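# Move clothes rail from wall hooks onto counter

## Task

Lift the clothes rail free of both wall hooks and set it down lying flat on the counter. Its long axis must be no more than 30° off parallel to the wall, and its centre must sit laterally between the two hooks and 18 to 28 cm away from the wall. Then open the gripper and back the hand away. The job fails if the gripper still holds the rail at the end, and it only counts if the rail stays in place without the robot supporting it.

## Robot and tools

Robot: one 7-joint arm with a two-finger parallel gripper. Joints from base to hand: waist, shoulder, upper arm roll, elbow, forearm roll, wrist pitch, wrist roll. Cameras: cam_head_left and cam_head_right (fixed, looking down at the work area) and cam_wrist (on the hand), each 896x504 pixels.

Frames. The scene frame has its origin on the table top straight below the arm base, +z up, and +y to the left when facing along +x. Reported hand positions are in metres, orientation as a quaternion wxyz. The gripper frame: +z runs out along the fingers, and the fingers open and close along its y axis. The reported hand point lies between the closed pads, about 2 cm short of the fingertips. Printed positions may be slightly off, more so far from the base.

execute_actions takes "actions", a list holding zero or one item, plus optional "pictures" (true to get camera images). An empty list changes nothing and just reports state with pictures. A motion item is {"rows": [...], "steps": n}: n control steps of 1/30 s, 8 to 15 (15 if omitted). Each row drives one step; if rows run out, the last repeats. A wait item is {"steps": n} with n up to 300, counted from the previous result, so thinking time eats into it.

A row is 7 numbers, each in [-1, 1]: dx, dy, dz, rx, ry, rz, opening. The first six are an offset, expressed in the gripper's own axes, from a fixed reference: the hand pose in the most recent result that printed it (if none yet in this scene, or for a second call in the same reply, the pose at the moment the action begins). Every row is counted from that same reference, not from the row before. Scale: 1.0 equals 0.6 m for dx, dy, dz and 180 degrees for the rotation; rx, ry, rz form a single rotation vector. An all-zero offset pulls the hand back to the reference; it is not a pause. The opening is absolute: +1 fully open (0.084 m), -1 fully shut.

move takes "target", one row of 7 numbers laid out and referenced exactly as above (an offset in gripper axes, with absolute opening), and optional "speed" in m/s from 0.002 to 0.5 (default 0.25; rotation capped at twice that in rad/s). The hand follows a straight path lasting 0.5 to 10 s; a longer path is cut off at 10 s. The opening is applied at the start. The path ignores obstacles, and the hand may lag, drift, or overshoot the speed, especially with the arm nearly straight. Its result adds a move: line saying how it ended (done, off_target, moving, held, fault), which limits acted (paced: the pose was clipped; held: a check blocked steps), and the remaining distance to the target.

wait takes "seconds", 0 to 10, sending nothing new. zoom_image takes "camera" (one of the three names) and "region" [x0, y0, x1, y1] in pixels, top-left origin, no more than 504 by 504, and returns a magnified view of that camera's latest image. finished_scene takes "scene", the number of the current scene, ends it irreversibly and reports whether it succeeded.

How motion really runs. Each step, the commanded pose is trimmed to lie within 70 mm and 16 degrees of the measured one; joints then follow by damped inverse kinematics, favouring position over orientation. A result is taken 8 steps before the action finishes; those steps run while you compose the next reply. After an action the arm only continues to the last trimmed pose, so read the printed pose and send the remainder. A "Hand target" line, present when nothing is pending, shows where the controller is heading. "pose unreachable" and HELD mark steps the clearance check altered or blocked.

Gripping. grip_measured is the actual finger opening on the same -1..+1 scale. To keep hold, command an opening well under grip_measured; a bigger gap squeezes harder, up to roughly 24 N per pad. Fast closing can hit harder.

Things to avoid. Contact torque reaching a joint's limit (waist and shoulder 45, upper arm roll, elbow and forearm roll 27, wrist pitch and wrist roll 18, in N m, held load included) triggers a fault: the joint backs off, the arm freezes 10 s and the rest of the call is dropped. Holding load heats motors; a MOTOR HOT line appears at 65 °C and at 80 °C the brakes lock until cooled. Fast contact and targets placed far beyond a surface push hard. Occasional tugs on the held rail or pushes on loose items may occur. Do not knock or place anything off the table, do not drop or slam the rail, and lower it gently onto the counter, open the fingers, then retreat before ending the scene. Smooth, quick, low-effort motion is preferred.

Each tool is called after "Call:" as name(argument=value, ...), one argument or row to a line, values as JSON.

## Session

Call:
execute_actions(
  actions=[],
)

Scene clock: 0.00 s of 4700.00 s.
end_effector_position=(+0.2186, +0.4085, +0.2787) grip_measured=+1.00 end_effector_quat_wxyz=(+0.681, -0.118, -0.722, -0.039) end_effector_velocity=(+0.000, -0.000, -0.000) end_effector_angular_velocity=(-0.002, +0.001, -0.001)
Joint positions: [ 0.465  1.805  0.044  2.426  0.605  1.772 -1.879  0.084]
Joint velocities: [-0.001 -0.    -0.     0.     0.    -0.     0.002  0.   ]
Joint torques (N m, as the arm reports them, + toward a larger angle): no reading
Motor temperatures (°C, as the motors report them): [32 33 38 35 34 36 39]
Hand target: +0.219, +0.409, +0.279; +0.681, -0.118, -0.722, -0.039

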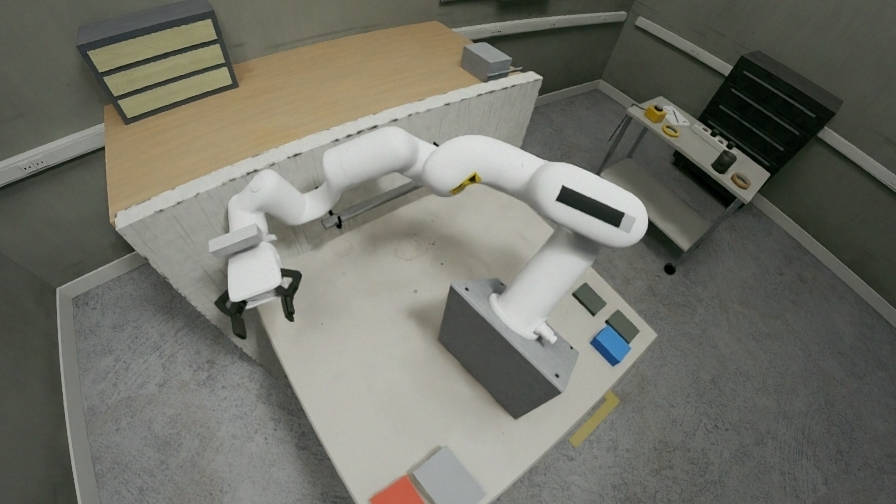

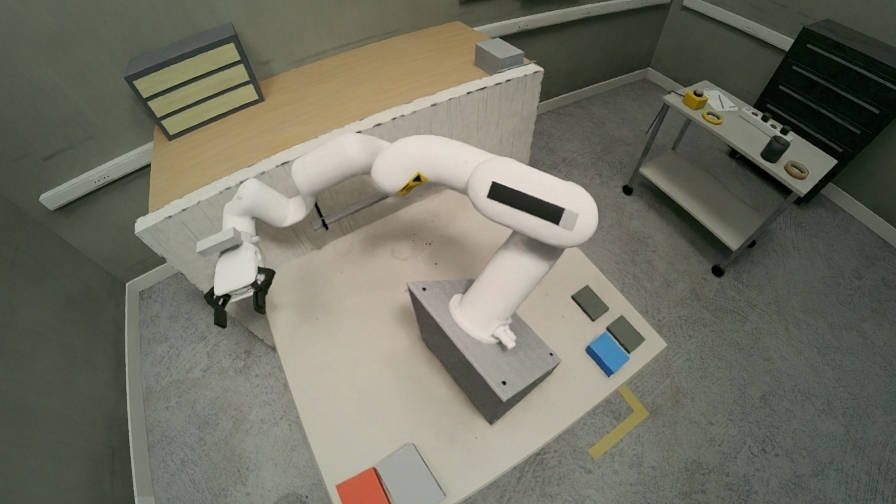

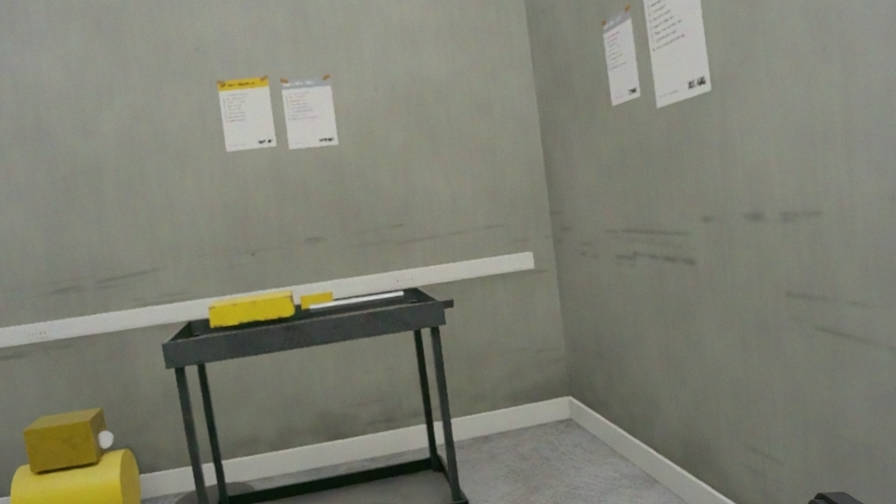

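Call:
move(
  target=[0.06,-0.32,-0.12,-0.336,-0.376,0.316,1],
  speed=0.3,
)

Call:
zoom_image(
  camera="cam_head_left",
  region=[250,100,550,280],
)

Scene clock: 5.20 s of 4700.00 s.
end_effector_position=(+0.2442, +0.2112, +0.3393) grip_measured=+1.00 end_effector_quat_wxyz=(+0.001, +0.705, +0.709, -0.000) end_effector_velocity=(-0.001, +0.000, +0.001) end_effector_angular_velocity=(-0.001, -0.003, +0.000)
Joint positions: [ 1.646  0.791 -0.682  1.014  0.045  1.037 -0.548  0.084]
Joint velocities: [ 0.003 -0.     0.     0.001 -0.001  0.002  0.003  0.   ]
Joint torques (N m, as the arm reports them, + toward a larger angle): [  8.98 -14.3   -1.74  18.52   0.62  -1.93  -0.51]
Motor temperatures (°C, as the motors report them): [32 34 38 36 34 36 39]
Hand target: +0.244, +0.211, +0.339; +0.001, +0.705, +0.709, -0.000
Off the commanded pose: 0.000 m, 0 deg.
Kept back: nothing.
move: done
camera_calibration (this result's frames):
cam_wrist: T_world_to_cam=[[0.99979, -0.0143834, -0.0145843, -0.198937], [-0.0143685, -0.999896, 0.00112549, 0.279693], [-0.014599, -0.000915702, -0.999893, 0.472669], [0, 0, 0, 1]] pos_world=[0.209815, 0.277235, 0.469403]

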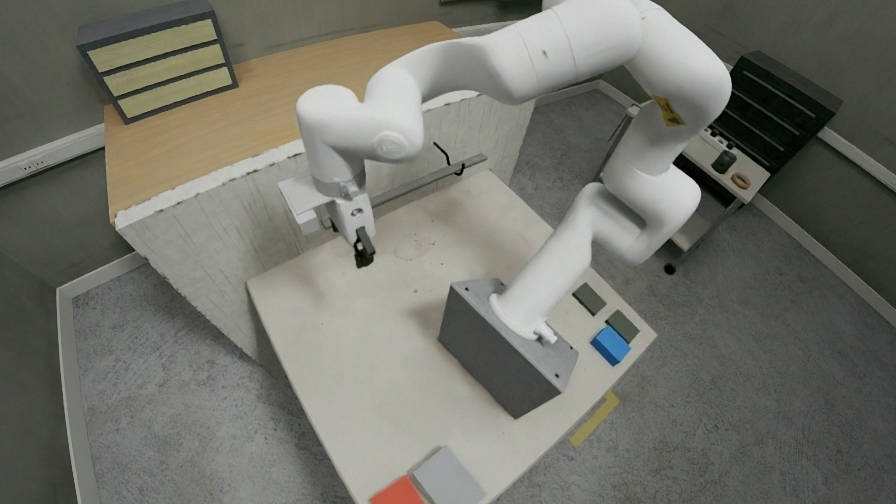

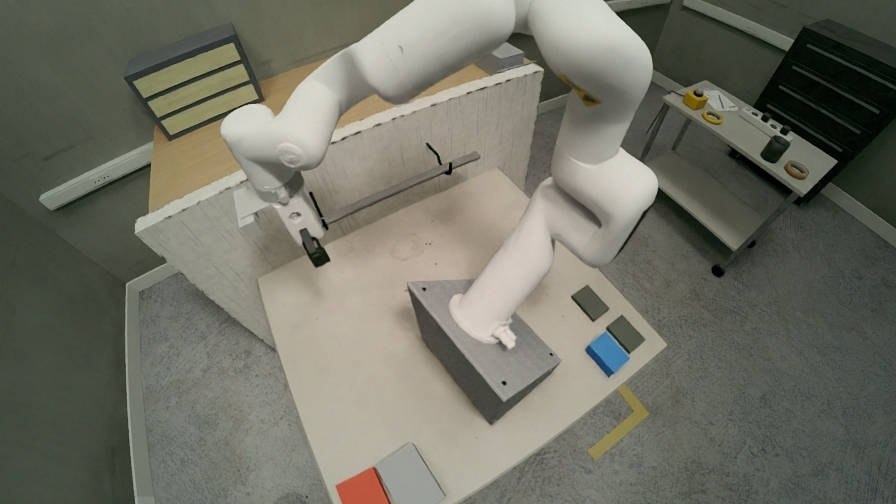

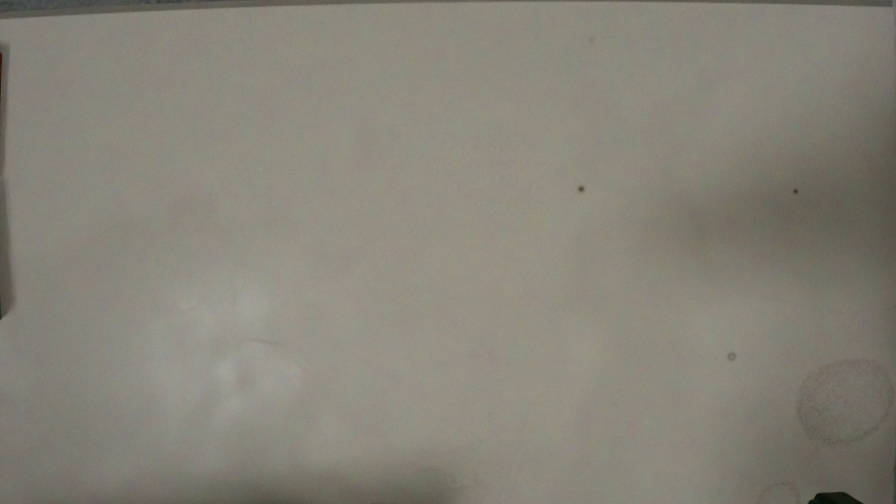

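Region (250, 100, 550, 280) of cam_head_left's 896x504 image, scaled by 1.680, with more detail than that image has; it fills the top 302 rows of this view, and the rest is white.

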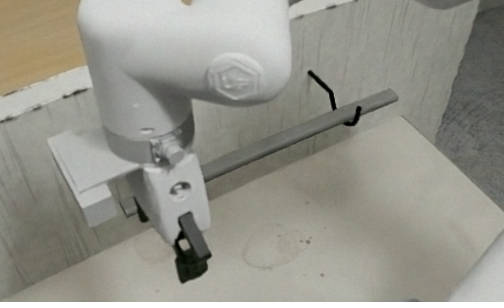

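Call:
move(
  target=[-0.39,0.22,-0.02,0,0,0,1],
)

Scene clock: 7.17 s of 4700.00 s.
end_effector_position=(+0.3766, -0.0218, +0.3528) grip_measured=+1.00 end_effector_quat_wxyz=(+0.002, +0.705, +0.709, +0.000) end_effector_velocity=(+0.002, -0.004, -0.001) end_effector_angular_velocity=(+0.003, +0.002, -0.010)
Joint positions: [ 1.768  0.269 -1.28   0.837 -0.48   1.174 -0.739  0.084]
Joint velocities: [ 0.005 -0.011 -0.015 -0.001 -0.01   0.003  0.006  0.   ]
Joint torques (N m, as the arm reports them, + toward a larger angle): [13.64  3.15  9.76 17.18  1.14 -1.8  -0.44]
Motor temperatures (°C, as the motors report them): [32 34 38 37 34 36 39]
Hand target: +0.377, -0.022, +0.353; +0.001, +0.705, +0.709, +0.000
Off the commanded pose: 0.001 m, 0 deg.
Kept back: nothing.
move: done
camera_calibration (this result's frames):
cam_wrist: T_world_to_cam=[[0.99983, -0.0131734, -0.0128722, -0.335022], [-0.0131569, -0.999913, 0.00136908, 0.0479813], [-0.0128891, -0.00119949, -0.999916, 0.487284], [0, 0, 0, 1]] pos_world=[0.341877, 0.0441482, 0.482865]

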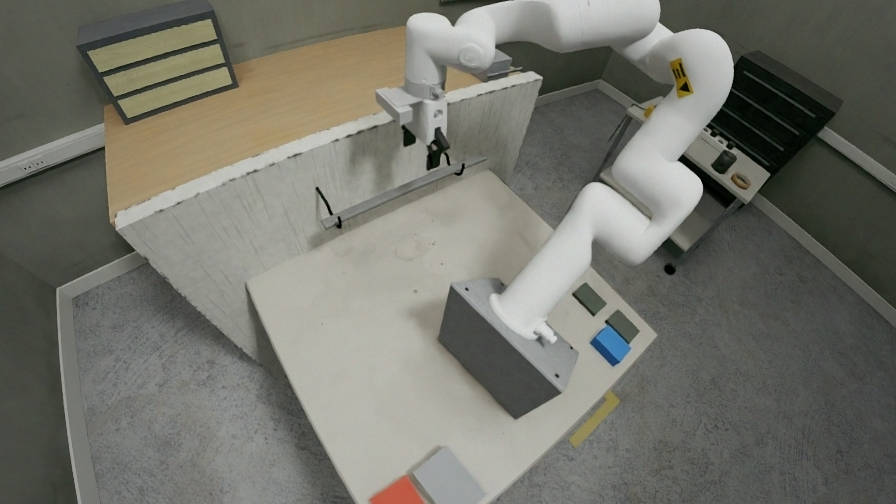

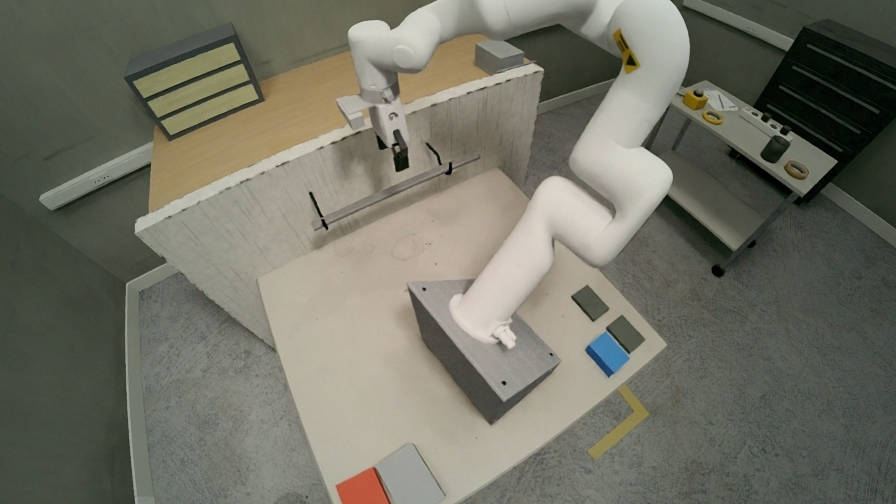

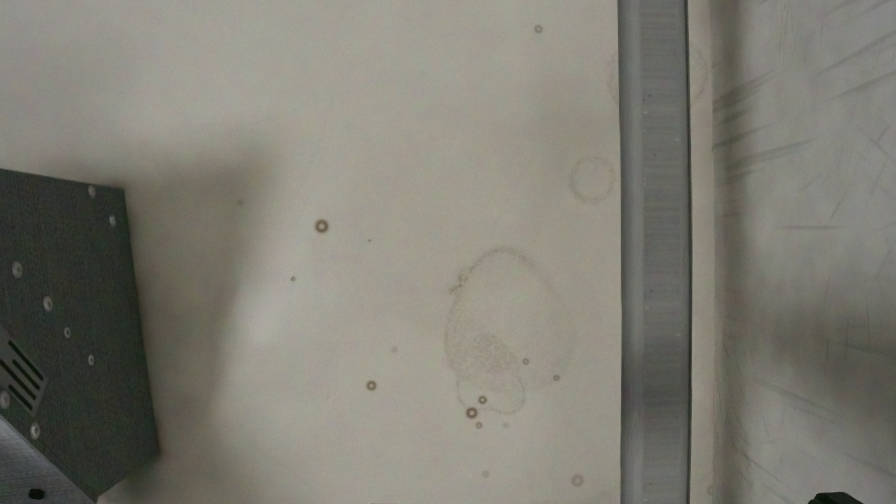

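Call:
move(
  target=[-0.06,0.09,0.14,0,0,0,0.5],
)

Scene clock: 8.60 s of 4700.00 s.
end_effector_position=(+0.4309, -0.0577, +0.2693) grip_measured=+0.49 end_effector_quat_wxyz=(+0.002, +0.705, +0.709, +0.001) end_effector_velocity=(-0.000, -0.001, -0.002) end_effector_angular_velocity=(-0.003, +0.005, -0.001)
Joint positions: [ 1.433  0.449 -1.213  0.826 -0.453  0.89  -0.928  0.065]
Joint velocities: [-0.008  0.004  0.003  0.001  0.002  0.001 -0.004  0.   ]
Joint torques (N m, as the arm reports them, + toward a larger angle): [16.04 -1.11  7.12 16.08  1.   -1.97 -0.37]
Motor temperatures (°C, as the motors report them): [32 34 38 37 34 36 39]
Hand target: +0.431, -0.058, +0.269; +0.002, +0.705, +0.709, +0.000
Off the commanded pose: 0.000 m, 0 deg.
Kept back: nothing.
move: done
camera_calibration (this result's frames):
cam_wrist: T_world_to_cam=[[0.999842, -0.0128269, -0.0123002, -0.39105], [-0.0128185, -0.999918, 0.000765288, 0.0129648], [-0.012309, -0.000607496, -0.999924, 0.404206], [0, 0, 0, 1]] pos_world=[0.39613, 0.00819333, 0.399356]

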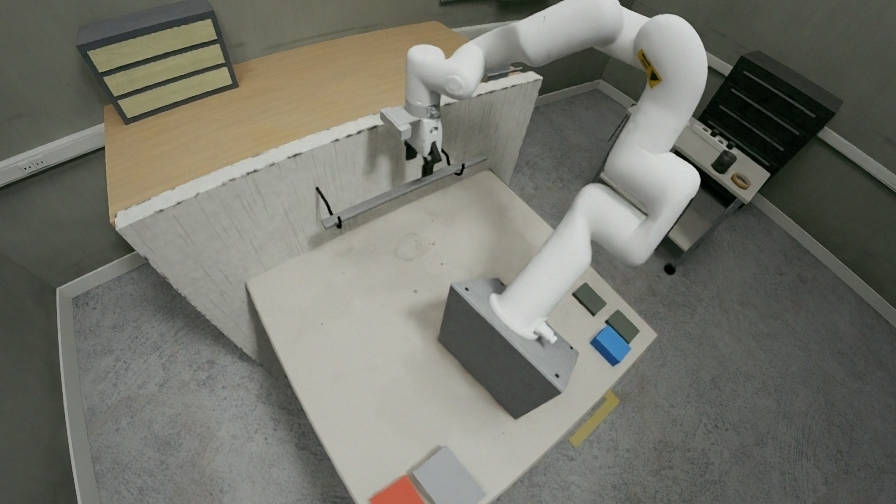

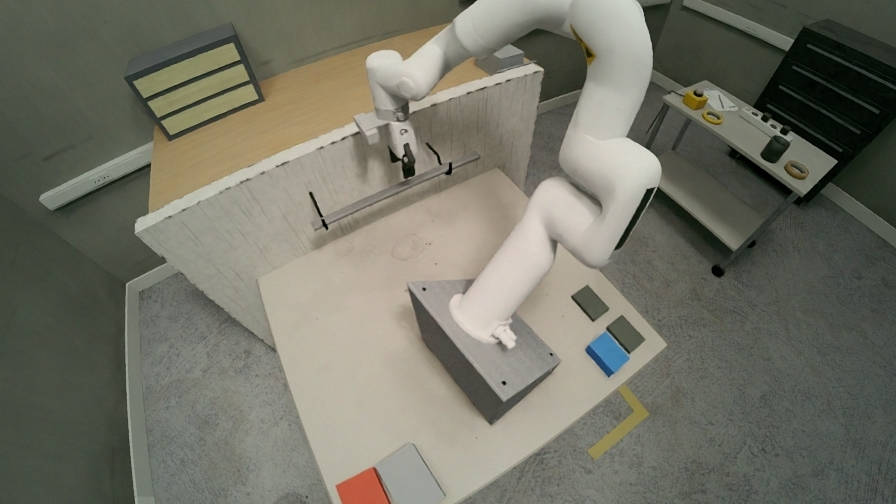

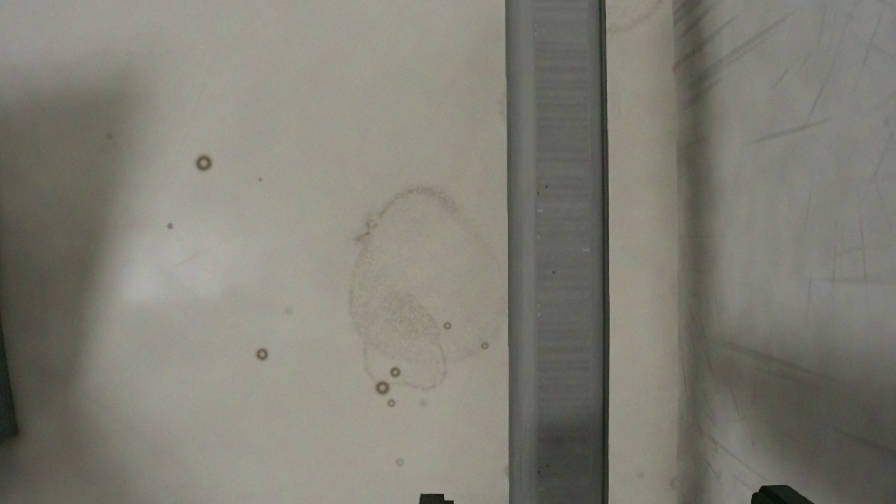

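Call:
move(
  target=[0,-0.005,0.128,0,0,0,0.5],
  speed=0.15,
)

Call:
move(
  target=[0,0,0,0,0,0,-0.8],
)

Call:
zoom_image(
  camera="cam_head_left",
  region=[300,130,500,240],
)

Scene clock: 9.90 s of 4700.00 s.
end_effector_position=(+0.4283, -0.0578, +0.1928) grip_measured=+0.49 end_effector_quat_wxyz=(+0.002, +0.705, +0.709, +0.001) end_effector_velocity=(-0.001, -0.001, -0.002) end_effector_angular_velocity=(-0.002, +0.004, -0.000)
Joint positions: [ 1.221  0.583 -1.114  0.753 -0.444  0.638 -0.943  0.065]
Joint velocities: [-0.004  0.003  0.002 -0.002  0.002 -0.001 -0.002  0.   ]
Joint torques (N m, as the arm reports them, + toward a larger angle): [17.88 -4.86  5.06 14.44  0.86 -1.77 -0.45]
Motor temperatures (°C, as the motors report them): [32 34 38 37 34 36 39]
Hand target: +0.428, -0.058, +0.192; +0.002, +0.705, +0.709, +0.001
Off the commanded pose: 0.000 m, 0 deg.
Kept back: nothing.
move: done
camera_calibration (this result's frames):
cam_wrist: T_world_to_cam=[[0.999848, -0.012866, -0.0117881, -0.389472], [-0.0128655, -0.999917, 0.000116852, 0.0130553], [-0.0117886, 0.0000348258, -0.999931, 0.327493], [0, 0, 0, 1]] pos_world=[0.393441, 0.00803183, 0.322878]

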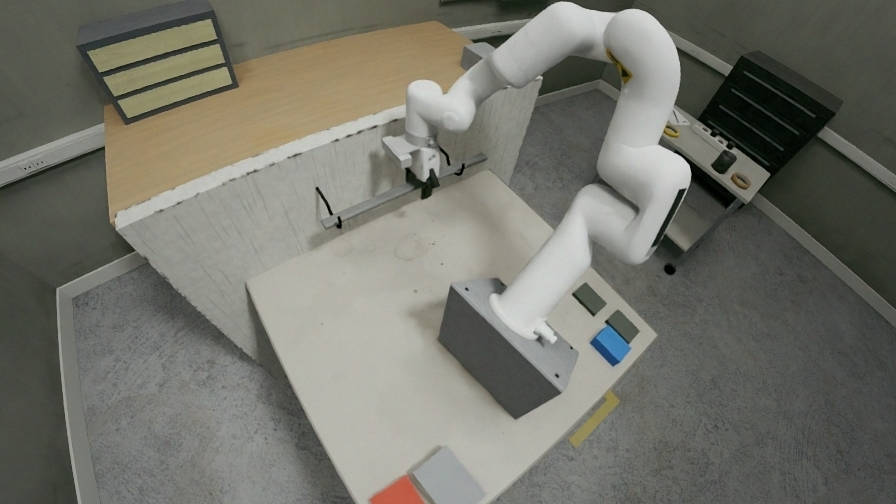

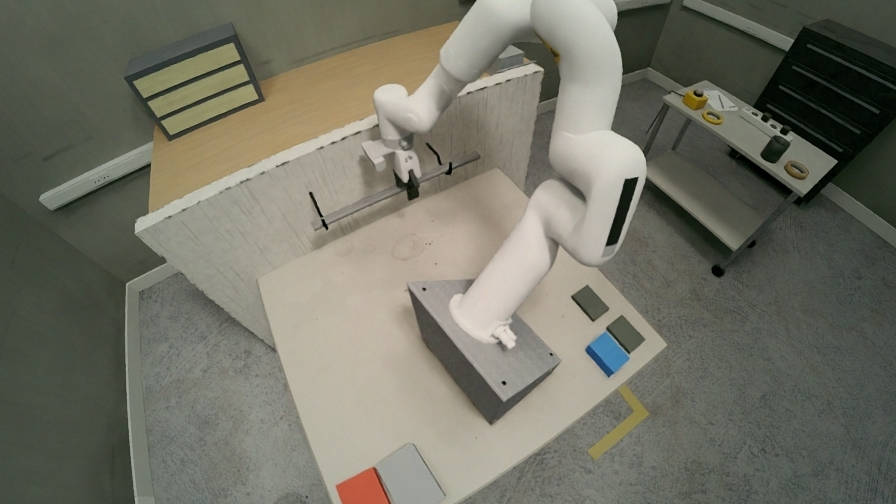

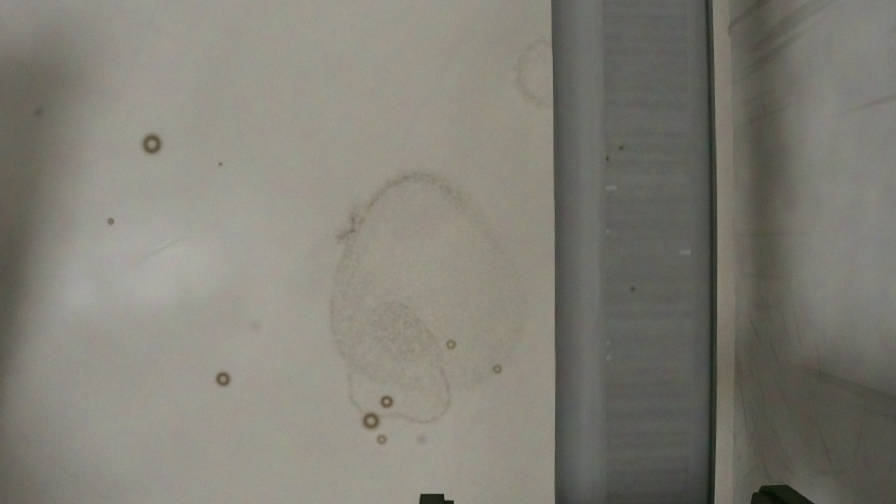

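Scene clock: 10.40 s of 4700.00 s.
end_effector_position=(+0.4286, -0.0577, +0.1930) grip_measured=-0.34 end_effector_quat_wxyz=(+0.002, +0.705, +0.709, +0.001) end_effector_velocity=(-0.001, +0.000, -0.000) end_effector_angular_velocity=(-0.001, +0.002, +0.001)
Joint positions: [ 1.221  0.583 -1.114  0.753 -0.444  0.638 -0.943  0.029]
Joint velocities: [ 0.    -0.001  0.001 -0.001  0.     0.002 -0.     0.   ]
Joint torques (N m, as the arm reports them, + toward a larger angle): [17.88 -4.41  5.37 13.18  0.64 -1.5  -0.33]
Motor temperatures (°C, as the motors report them): [32 34 38 37 34 36 39]
Hand target: +0.428, -0.058, +0.193; +0.002, +0.705, +0.709, +0.001
Off the commanded pose: 0.000 m, 0 deg.
Kept back: nothing.
move: done
camera_calibration (this result's frames):
cam_wrist: T_world_to_cam=[[0.999854, -0.0130459, -0.0110521, -0.389939], [-0.0130494, -0.999915, -0.00024218, 0.0132693], [-0.011048, 0.000386368, -0.999939, 0.327408], [0, 0, 0, 1]] pos_world=[0.393672, 0.00805458, 0.323081]

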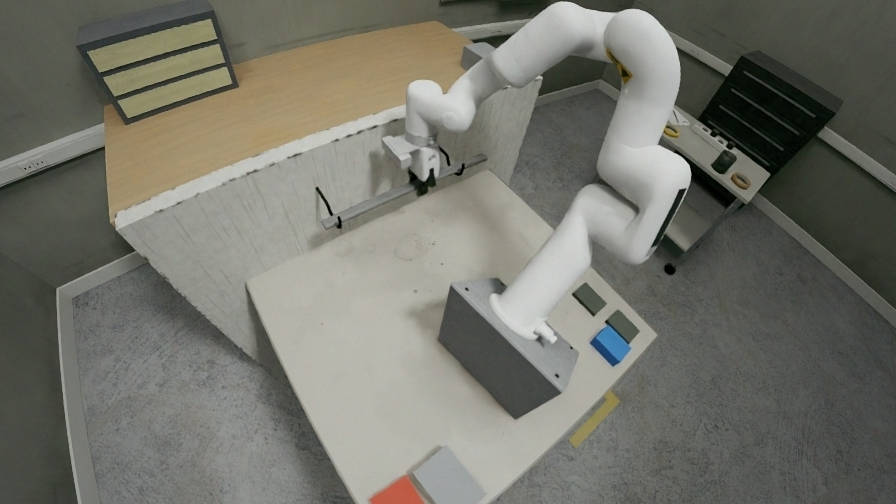

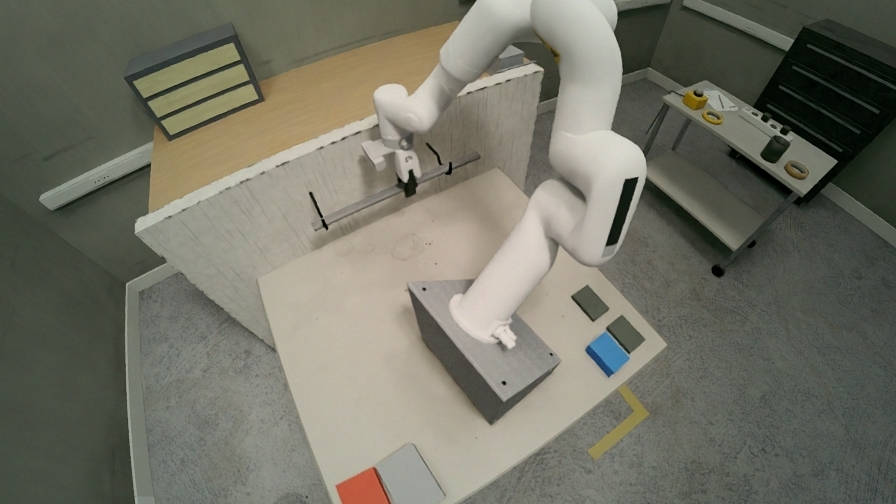

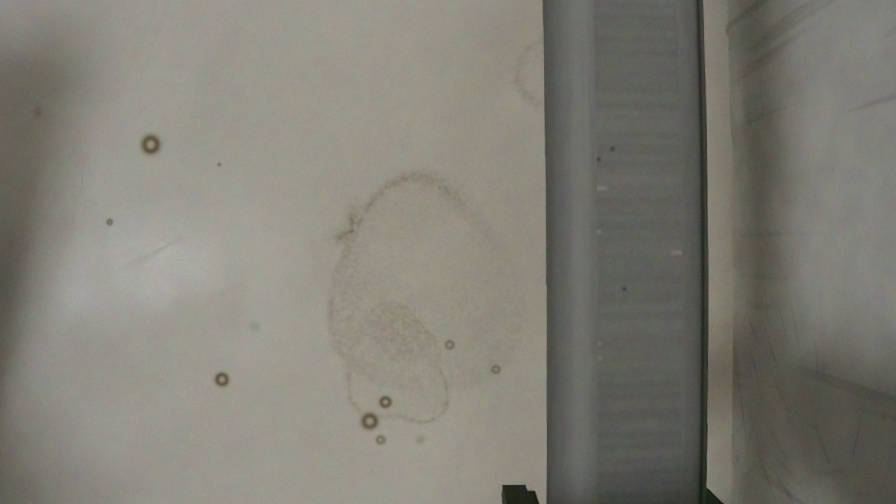

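Region (300, 130, 500, 240) of cam_head_left's 896x504 image, scaled by 2.520, with more detail than that image has; it fills the top 277 rows of this view, and the rest is white.

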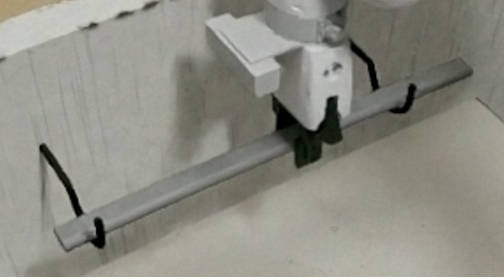

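Call:
move(
  target=[0,0,0,0,0,0,0],
)

Call:
move(
  target=[0.01,0.003,-0.021,0,0,0,0],
)

Call:
move(
  target=[0,0,0,0,0,0,-0.9],
)

Call:
move(
  target=[0,0,-0.09,0,0,0,-0.9],
  speed=0.08,
)

Call:
zoom_image(
  camera="cam_head_left",
  region=[300,120,500,240],
)

Scene clock: 11.53 s of 4700.00 s.
end_effector_position=(+0.4286, -0.0577, +0.1930) grip_measured=-0.01 end_effector_quat_wxyz=(+0.002, +0.705, +0.709, +0.001) end_effector_velocity=(-0.000, +0.000, +0.000) end_effector_angular_velocity=(-0.000, +0.000, +0.000)
Joint positions: [ 1.221  0.583 -1.114  0.753 -0.444  0.638 -0.943  0.044]
Joint velocities: [ 0.001 -0.     0.     0.     0.     0.001  0.     0.   ]
Joint torques (N m, as the arm reports them, + toward a larger angle): [18.09 -4.84  5.34 14.58  0.96 -1.95 -0.4 ]
Motor temperatures (°C, as the motors report them): [32 34 38 37 34 36 39]
Hand target: +0.429, -0.058, +0.193; +0.002, +0.705, +0.709, +0.001
Off the commanded pose: 0.000 m, 0 deg.
Kept back: nothing.
move: done
camera_calibration (this result's frames):
cam_wrist: T_world_to_cam=[[0.999853, -0.0130327, -0.0111109, -0.389902], [-0.0130359, -0.999915, -0.000212894, 0.0132524], [-0.0111072, 0.000357703, -0.999938, 0.327414], [0, 0, 0, 1]] pos_world=[0.393654, 0.00805264, 0.323065]

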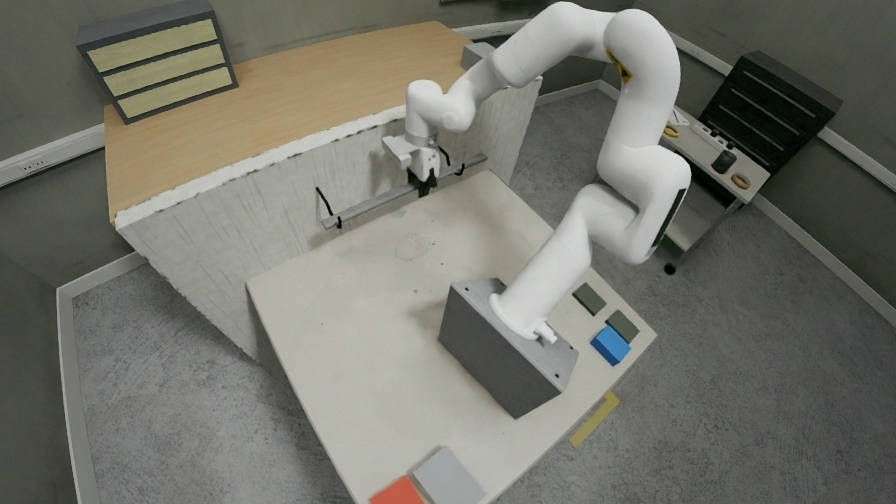

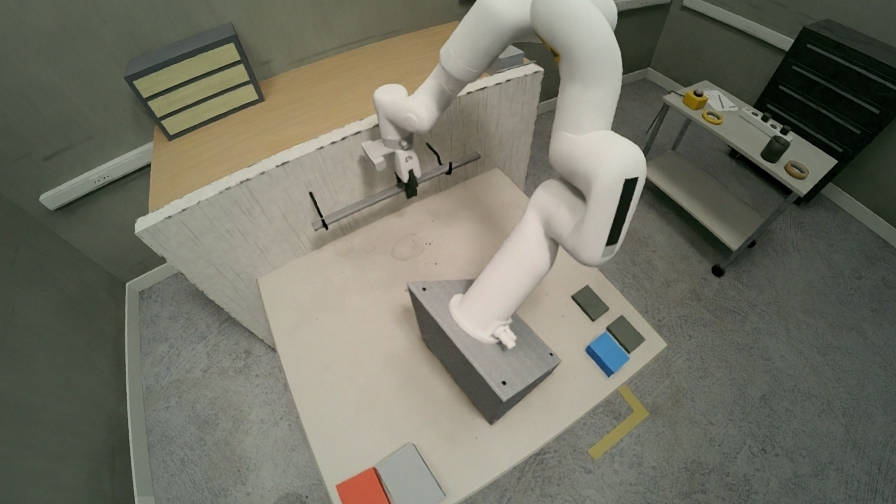

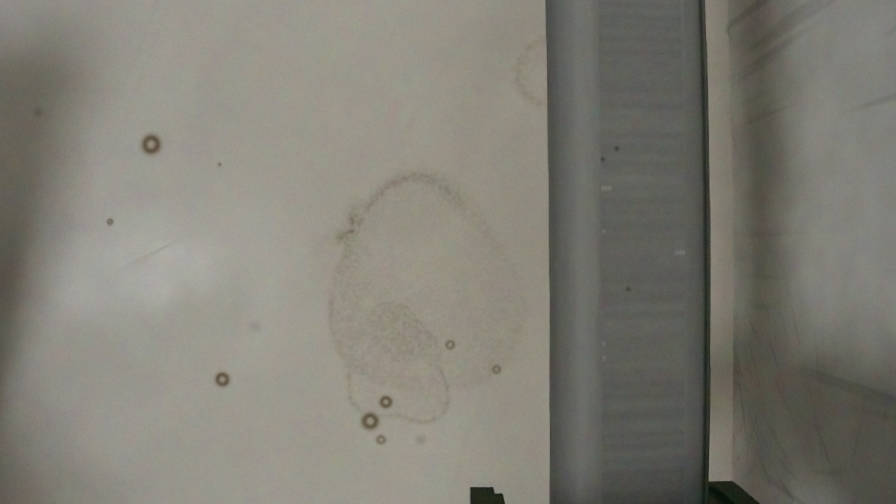

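Scene clock: 12.23 s of 4700.00 s.
end_effector_position=(+0.4302, -0.0518, +0.2054) grip_measured=-0.01 end_effector_quat_wxyz=(+0.002, +0.705, +0.709, +0.001) end_effector_velocity=(-0.000, -0.001, -0.000) end_effector_angular_velocity=(-0.002, +0.003, -0.003)
Joint positions: [ 1.245  0.572 -1.111  0.771 -0.433  0.678 -0.938  0.044]
Joint velocities: [ 0.    -0.    -0.001  0.     0.001  0.003  0.001 -0.   ]
Joint torques (N m, as the arm reports them, + toward a larger angle): [17.25 -5.12  5.52 15.07  0.82 -1.76 -0.37]
Motor temperatures (°C, as the motors report them): [32 34 38 37 34 36 39]
Hand target: +0.430, -0.052, +0.206; +0.002, +0.705, +0.709, +0.001
Off the commanded pose: 0.000 m, 0 deg.
Kept back: nothing.
move: done
camera_calibration (this result's frames):
cam_wrist: T_world_to_cam=[[0.99985, -0.013105, -0.0112918, -0.391314], [-0.013107, -0.999914, -0.000105667, 0.0192088], [-0.0112895, 0.000253653, -0.999936, 0.339938], [0, 0, 0, 1]] pos_world=[0.395345, 0.0139927, 0.335499]

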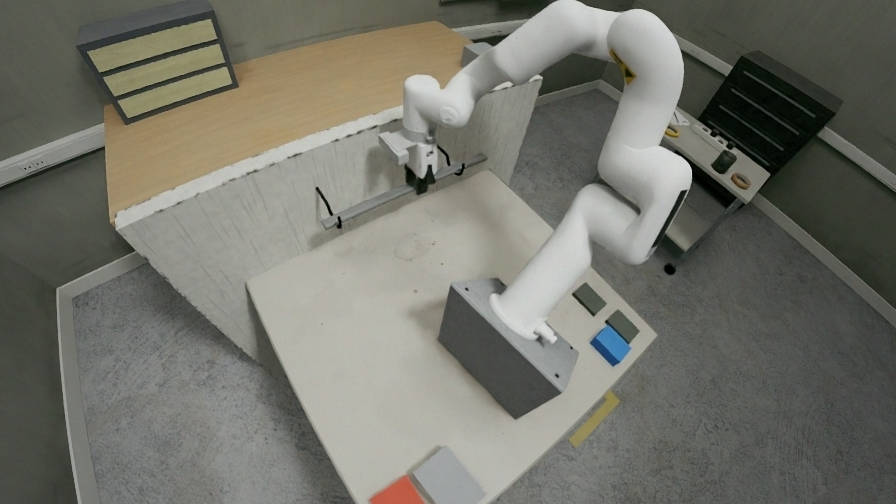

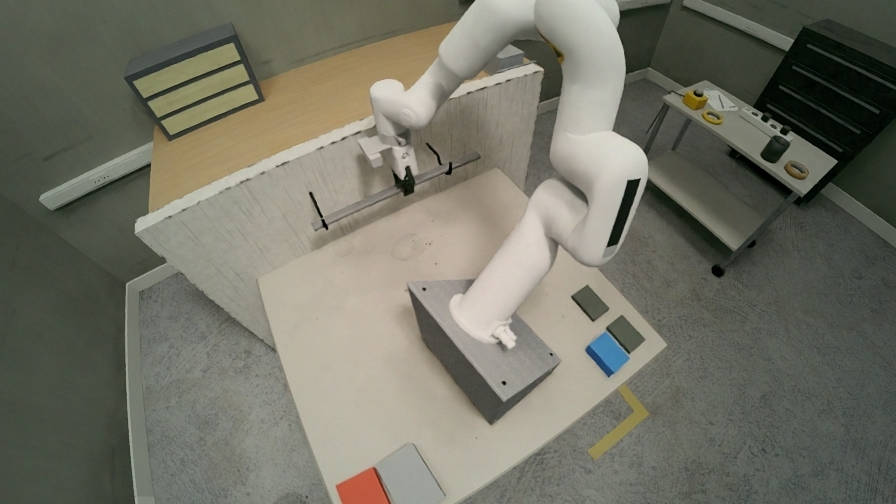

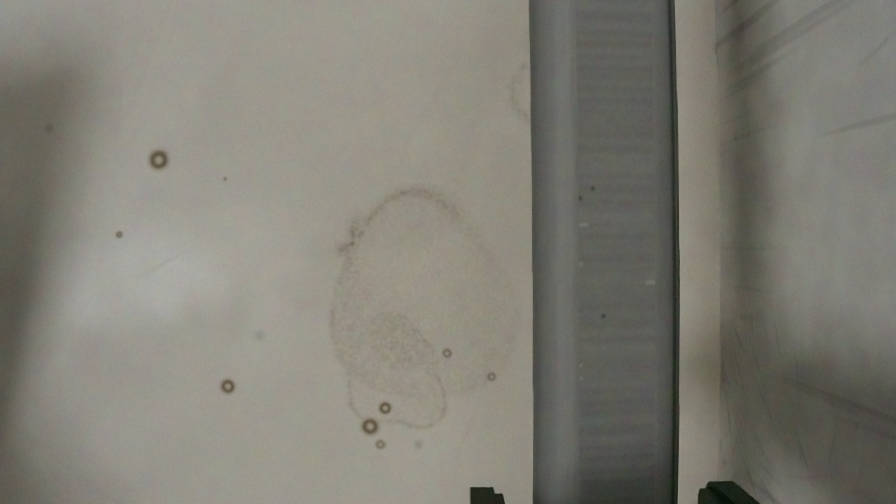

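Scene clock: 12.73 s of 4700.00 s.
end_effector_position=(+0.4300, -0.0518, +0.2054) grip_measured=-0.34 end_effector_quat_wxyz=(+0.002, +0.705, +0.709, +0.001) end_effector_velocity=(+0.000, +0.000, +0.000) end_effector_angular_velocity=(+0.000, -0.002, +0.002)
Joint positions: [ 1.245  0.572 -1.111  0.771 -0.434  0.678 -0.938  0.029]
Joint velocities: [ 0.     0.     0.     0.    -0.001 -0.001 -0.001 -0.   ]
Joint torques (N m, as the arm reports them, + toward a larger angle): [16.98 -4.58  4.98 15.73  0.61 -2.89 -0.11]
Motor temperatures (°C, as the motors report them): [32 34 38 37 34 36 39]
Hand target: +0.430, -0.052, +0.205; +0.002, +0.705, +0.709, +0.001
Off the commanded pose: 0.000 m, 0 deg.
Kept back: nothing.
move: done
camera_calibration (this result's frames):
cam_wrist: T_world_to_cam=[[0.999847, -0.0129423, -0.0117419, -0.39101], [-0.0129423, -0.999916, 0.0000706872, 0.0191098], [-0.0117419, 0.0000812916, -0.999931, 0.340053], [0, 0, 0, 1]] pos_world=[0.39519, 0.01402, 0.335437]

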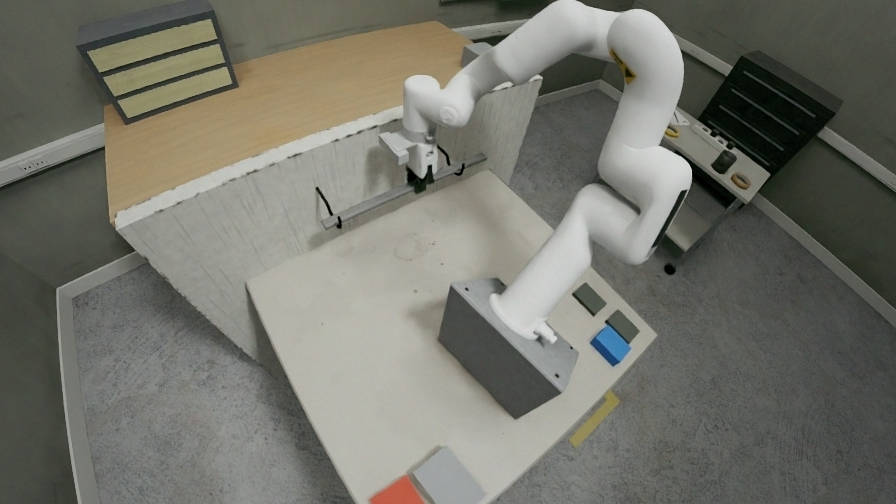

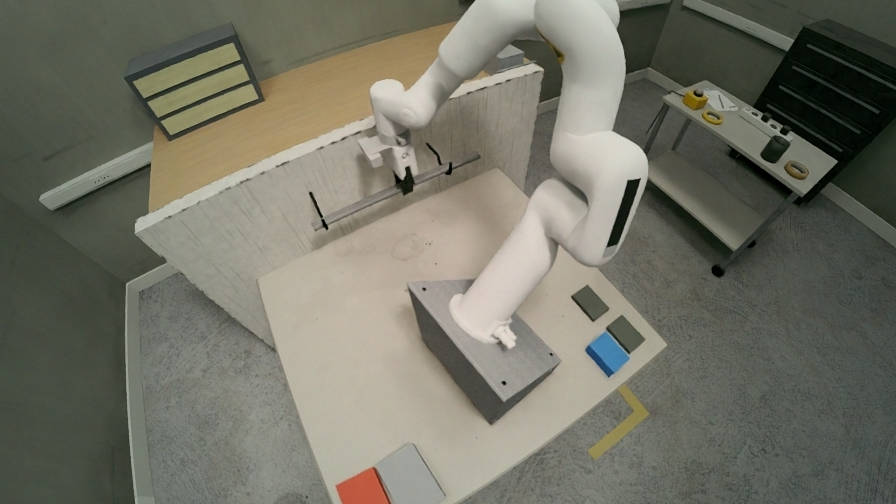

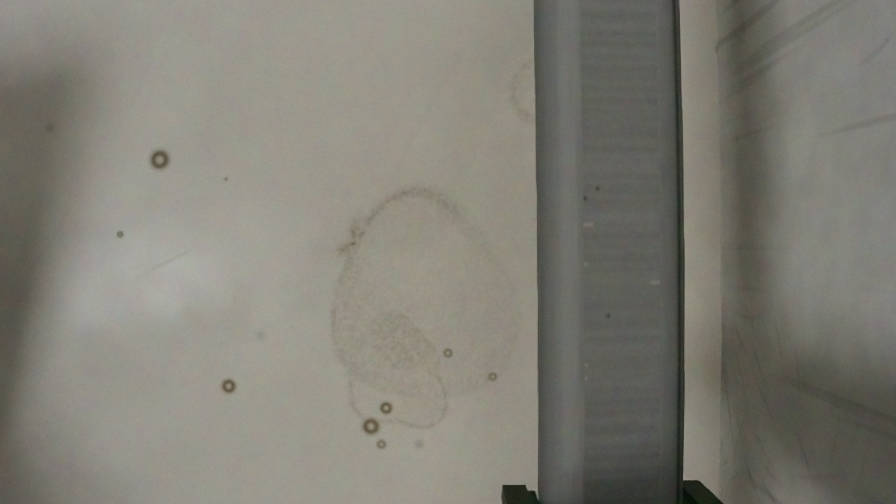

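Scene clock: 13.80 s of 4700.00 s.
end_effector_position=(+0.4297, -0.0518, +0.2591) grip_measured=-0.34 end_effector_quat_wxyz=(+0.002, +0.705, +0.709, +0.001) end_effector_velocity=(+0.001, +0.000, +0.002) end_effector_angular_velocity=(-0.000, -0.002, +0.001)
Joint positions: [ 1.397  0.473 -1.182  0.816 -0.444  0.854 -0.922  0.029]
Joint velocities: [ 0.004 -0.001 -0.001  0.002 -0.001  0.003  0.    -0.   ]
Joint torques (N m, as the arm reports them, + toward a larger angle): [17.4  -2.45  7.46 17.22  1.14 -2.11 -0.26]
Motor temperatures (°C, as the motors report them): [32 34 38 38 34 36 39]
Hand target: +0.430, -0.052, +0.259; +0.002, +0.705, +0.709, +0.001
Off the commanded pose: 0.000 m, 0 deg.
Kept back: nothing.
move: done
camera_calibration (this result's frames):
cam_wrist: T_world_to_cam=[[0.99984, -0.0130231, -0.0122492, -0.389929], [-0.0130174, -0.999915, 0.000548076, 0.0189785], [-0.0122553, -0.000388537, -0.999925, 0.39394], [0, 0, 0, 1]] pos_world=[0.394941, 0.0140519, 0.389124]

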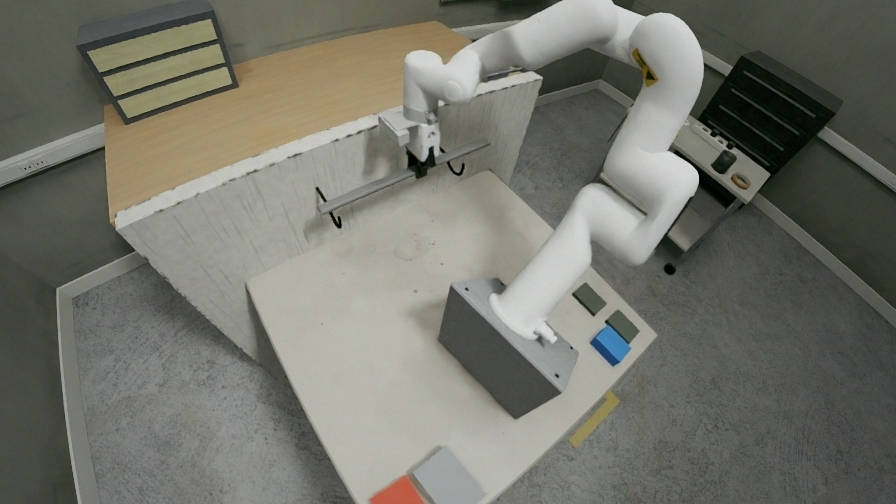

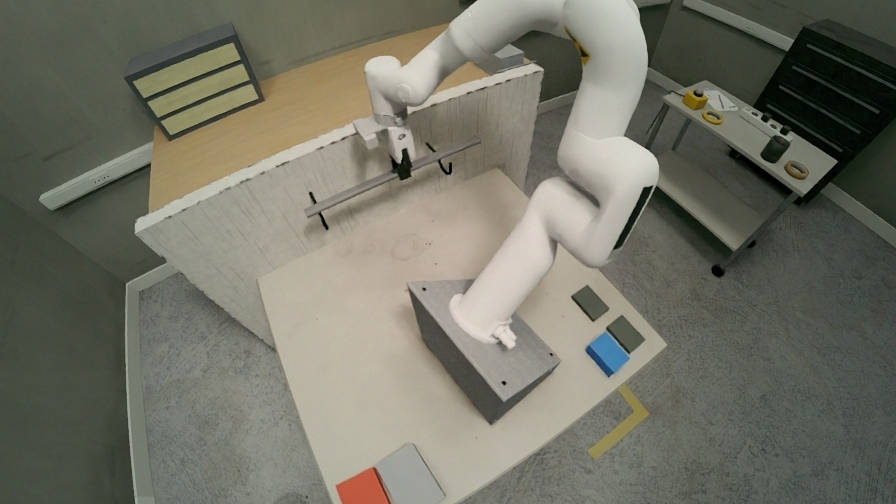

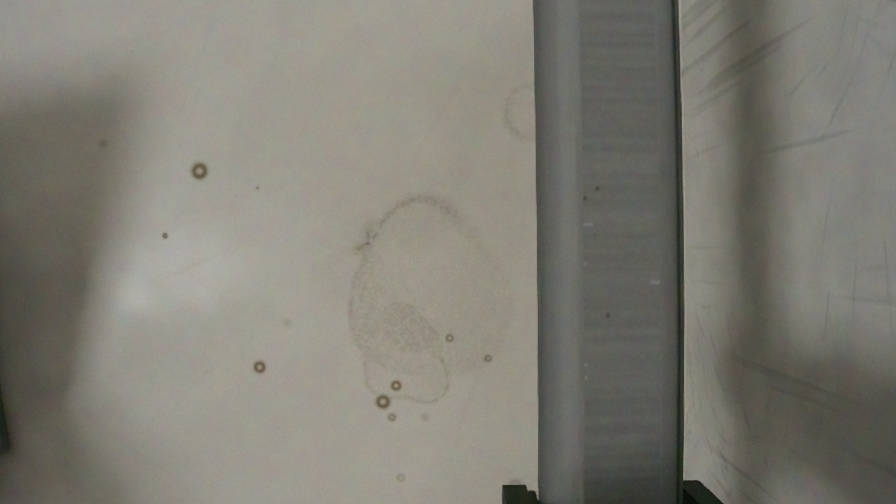

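Region (300, 120, 500, 240) of cam_head_left's 896x504 image, scaled by 2.520, with more detail than that image has; it fills the top 302 rows of this view, and the rest is white.

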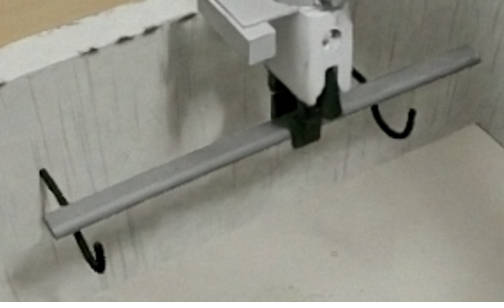

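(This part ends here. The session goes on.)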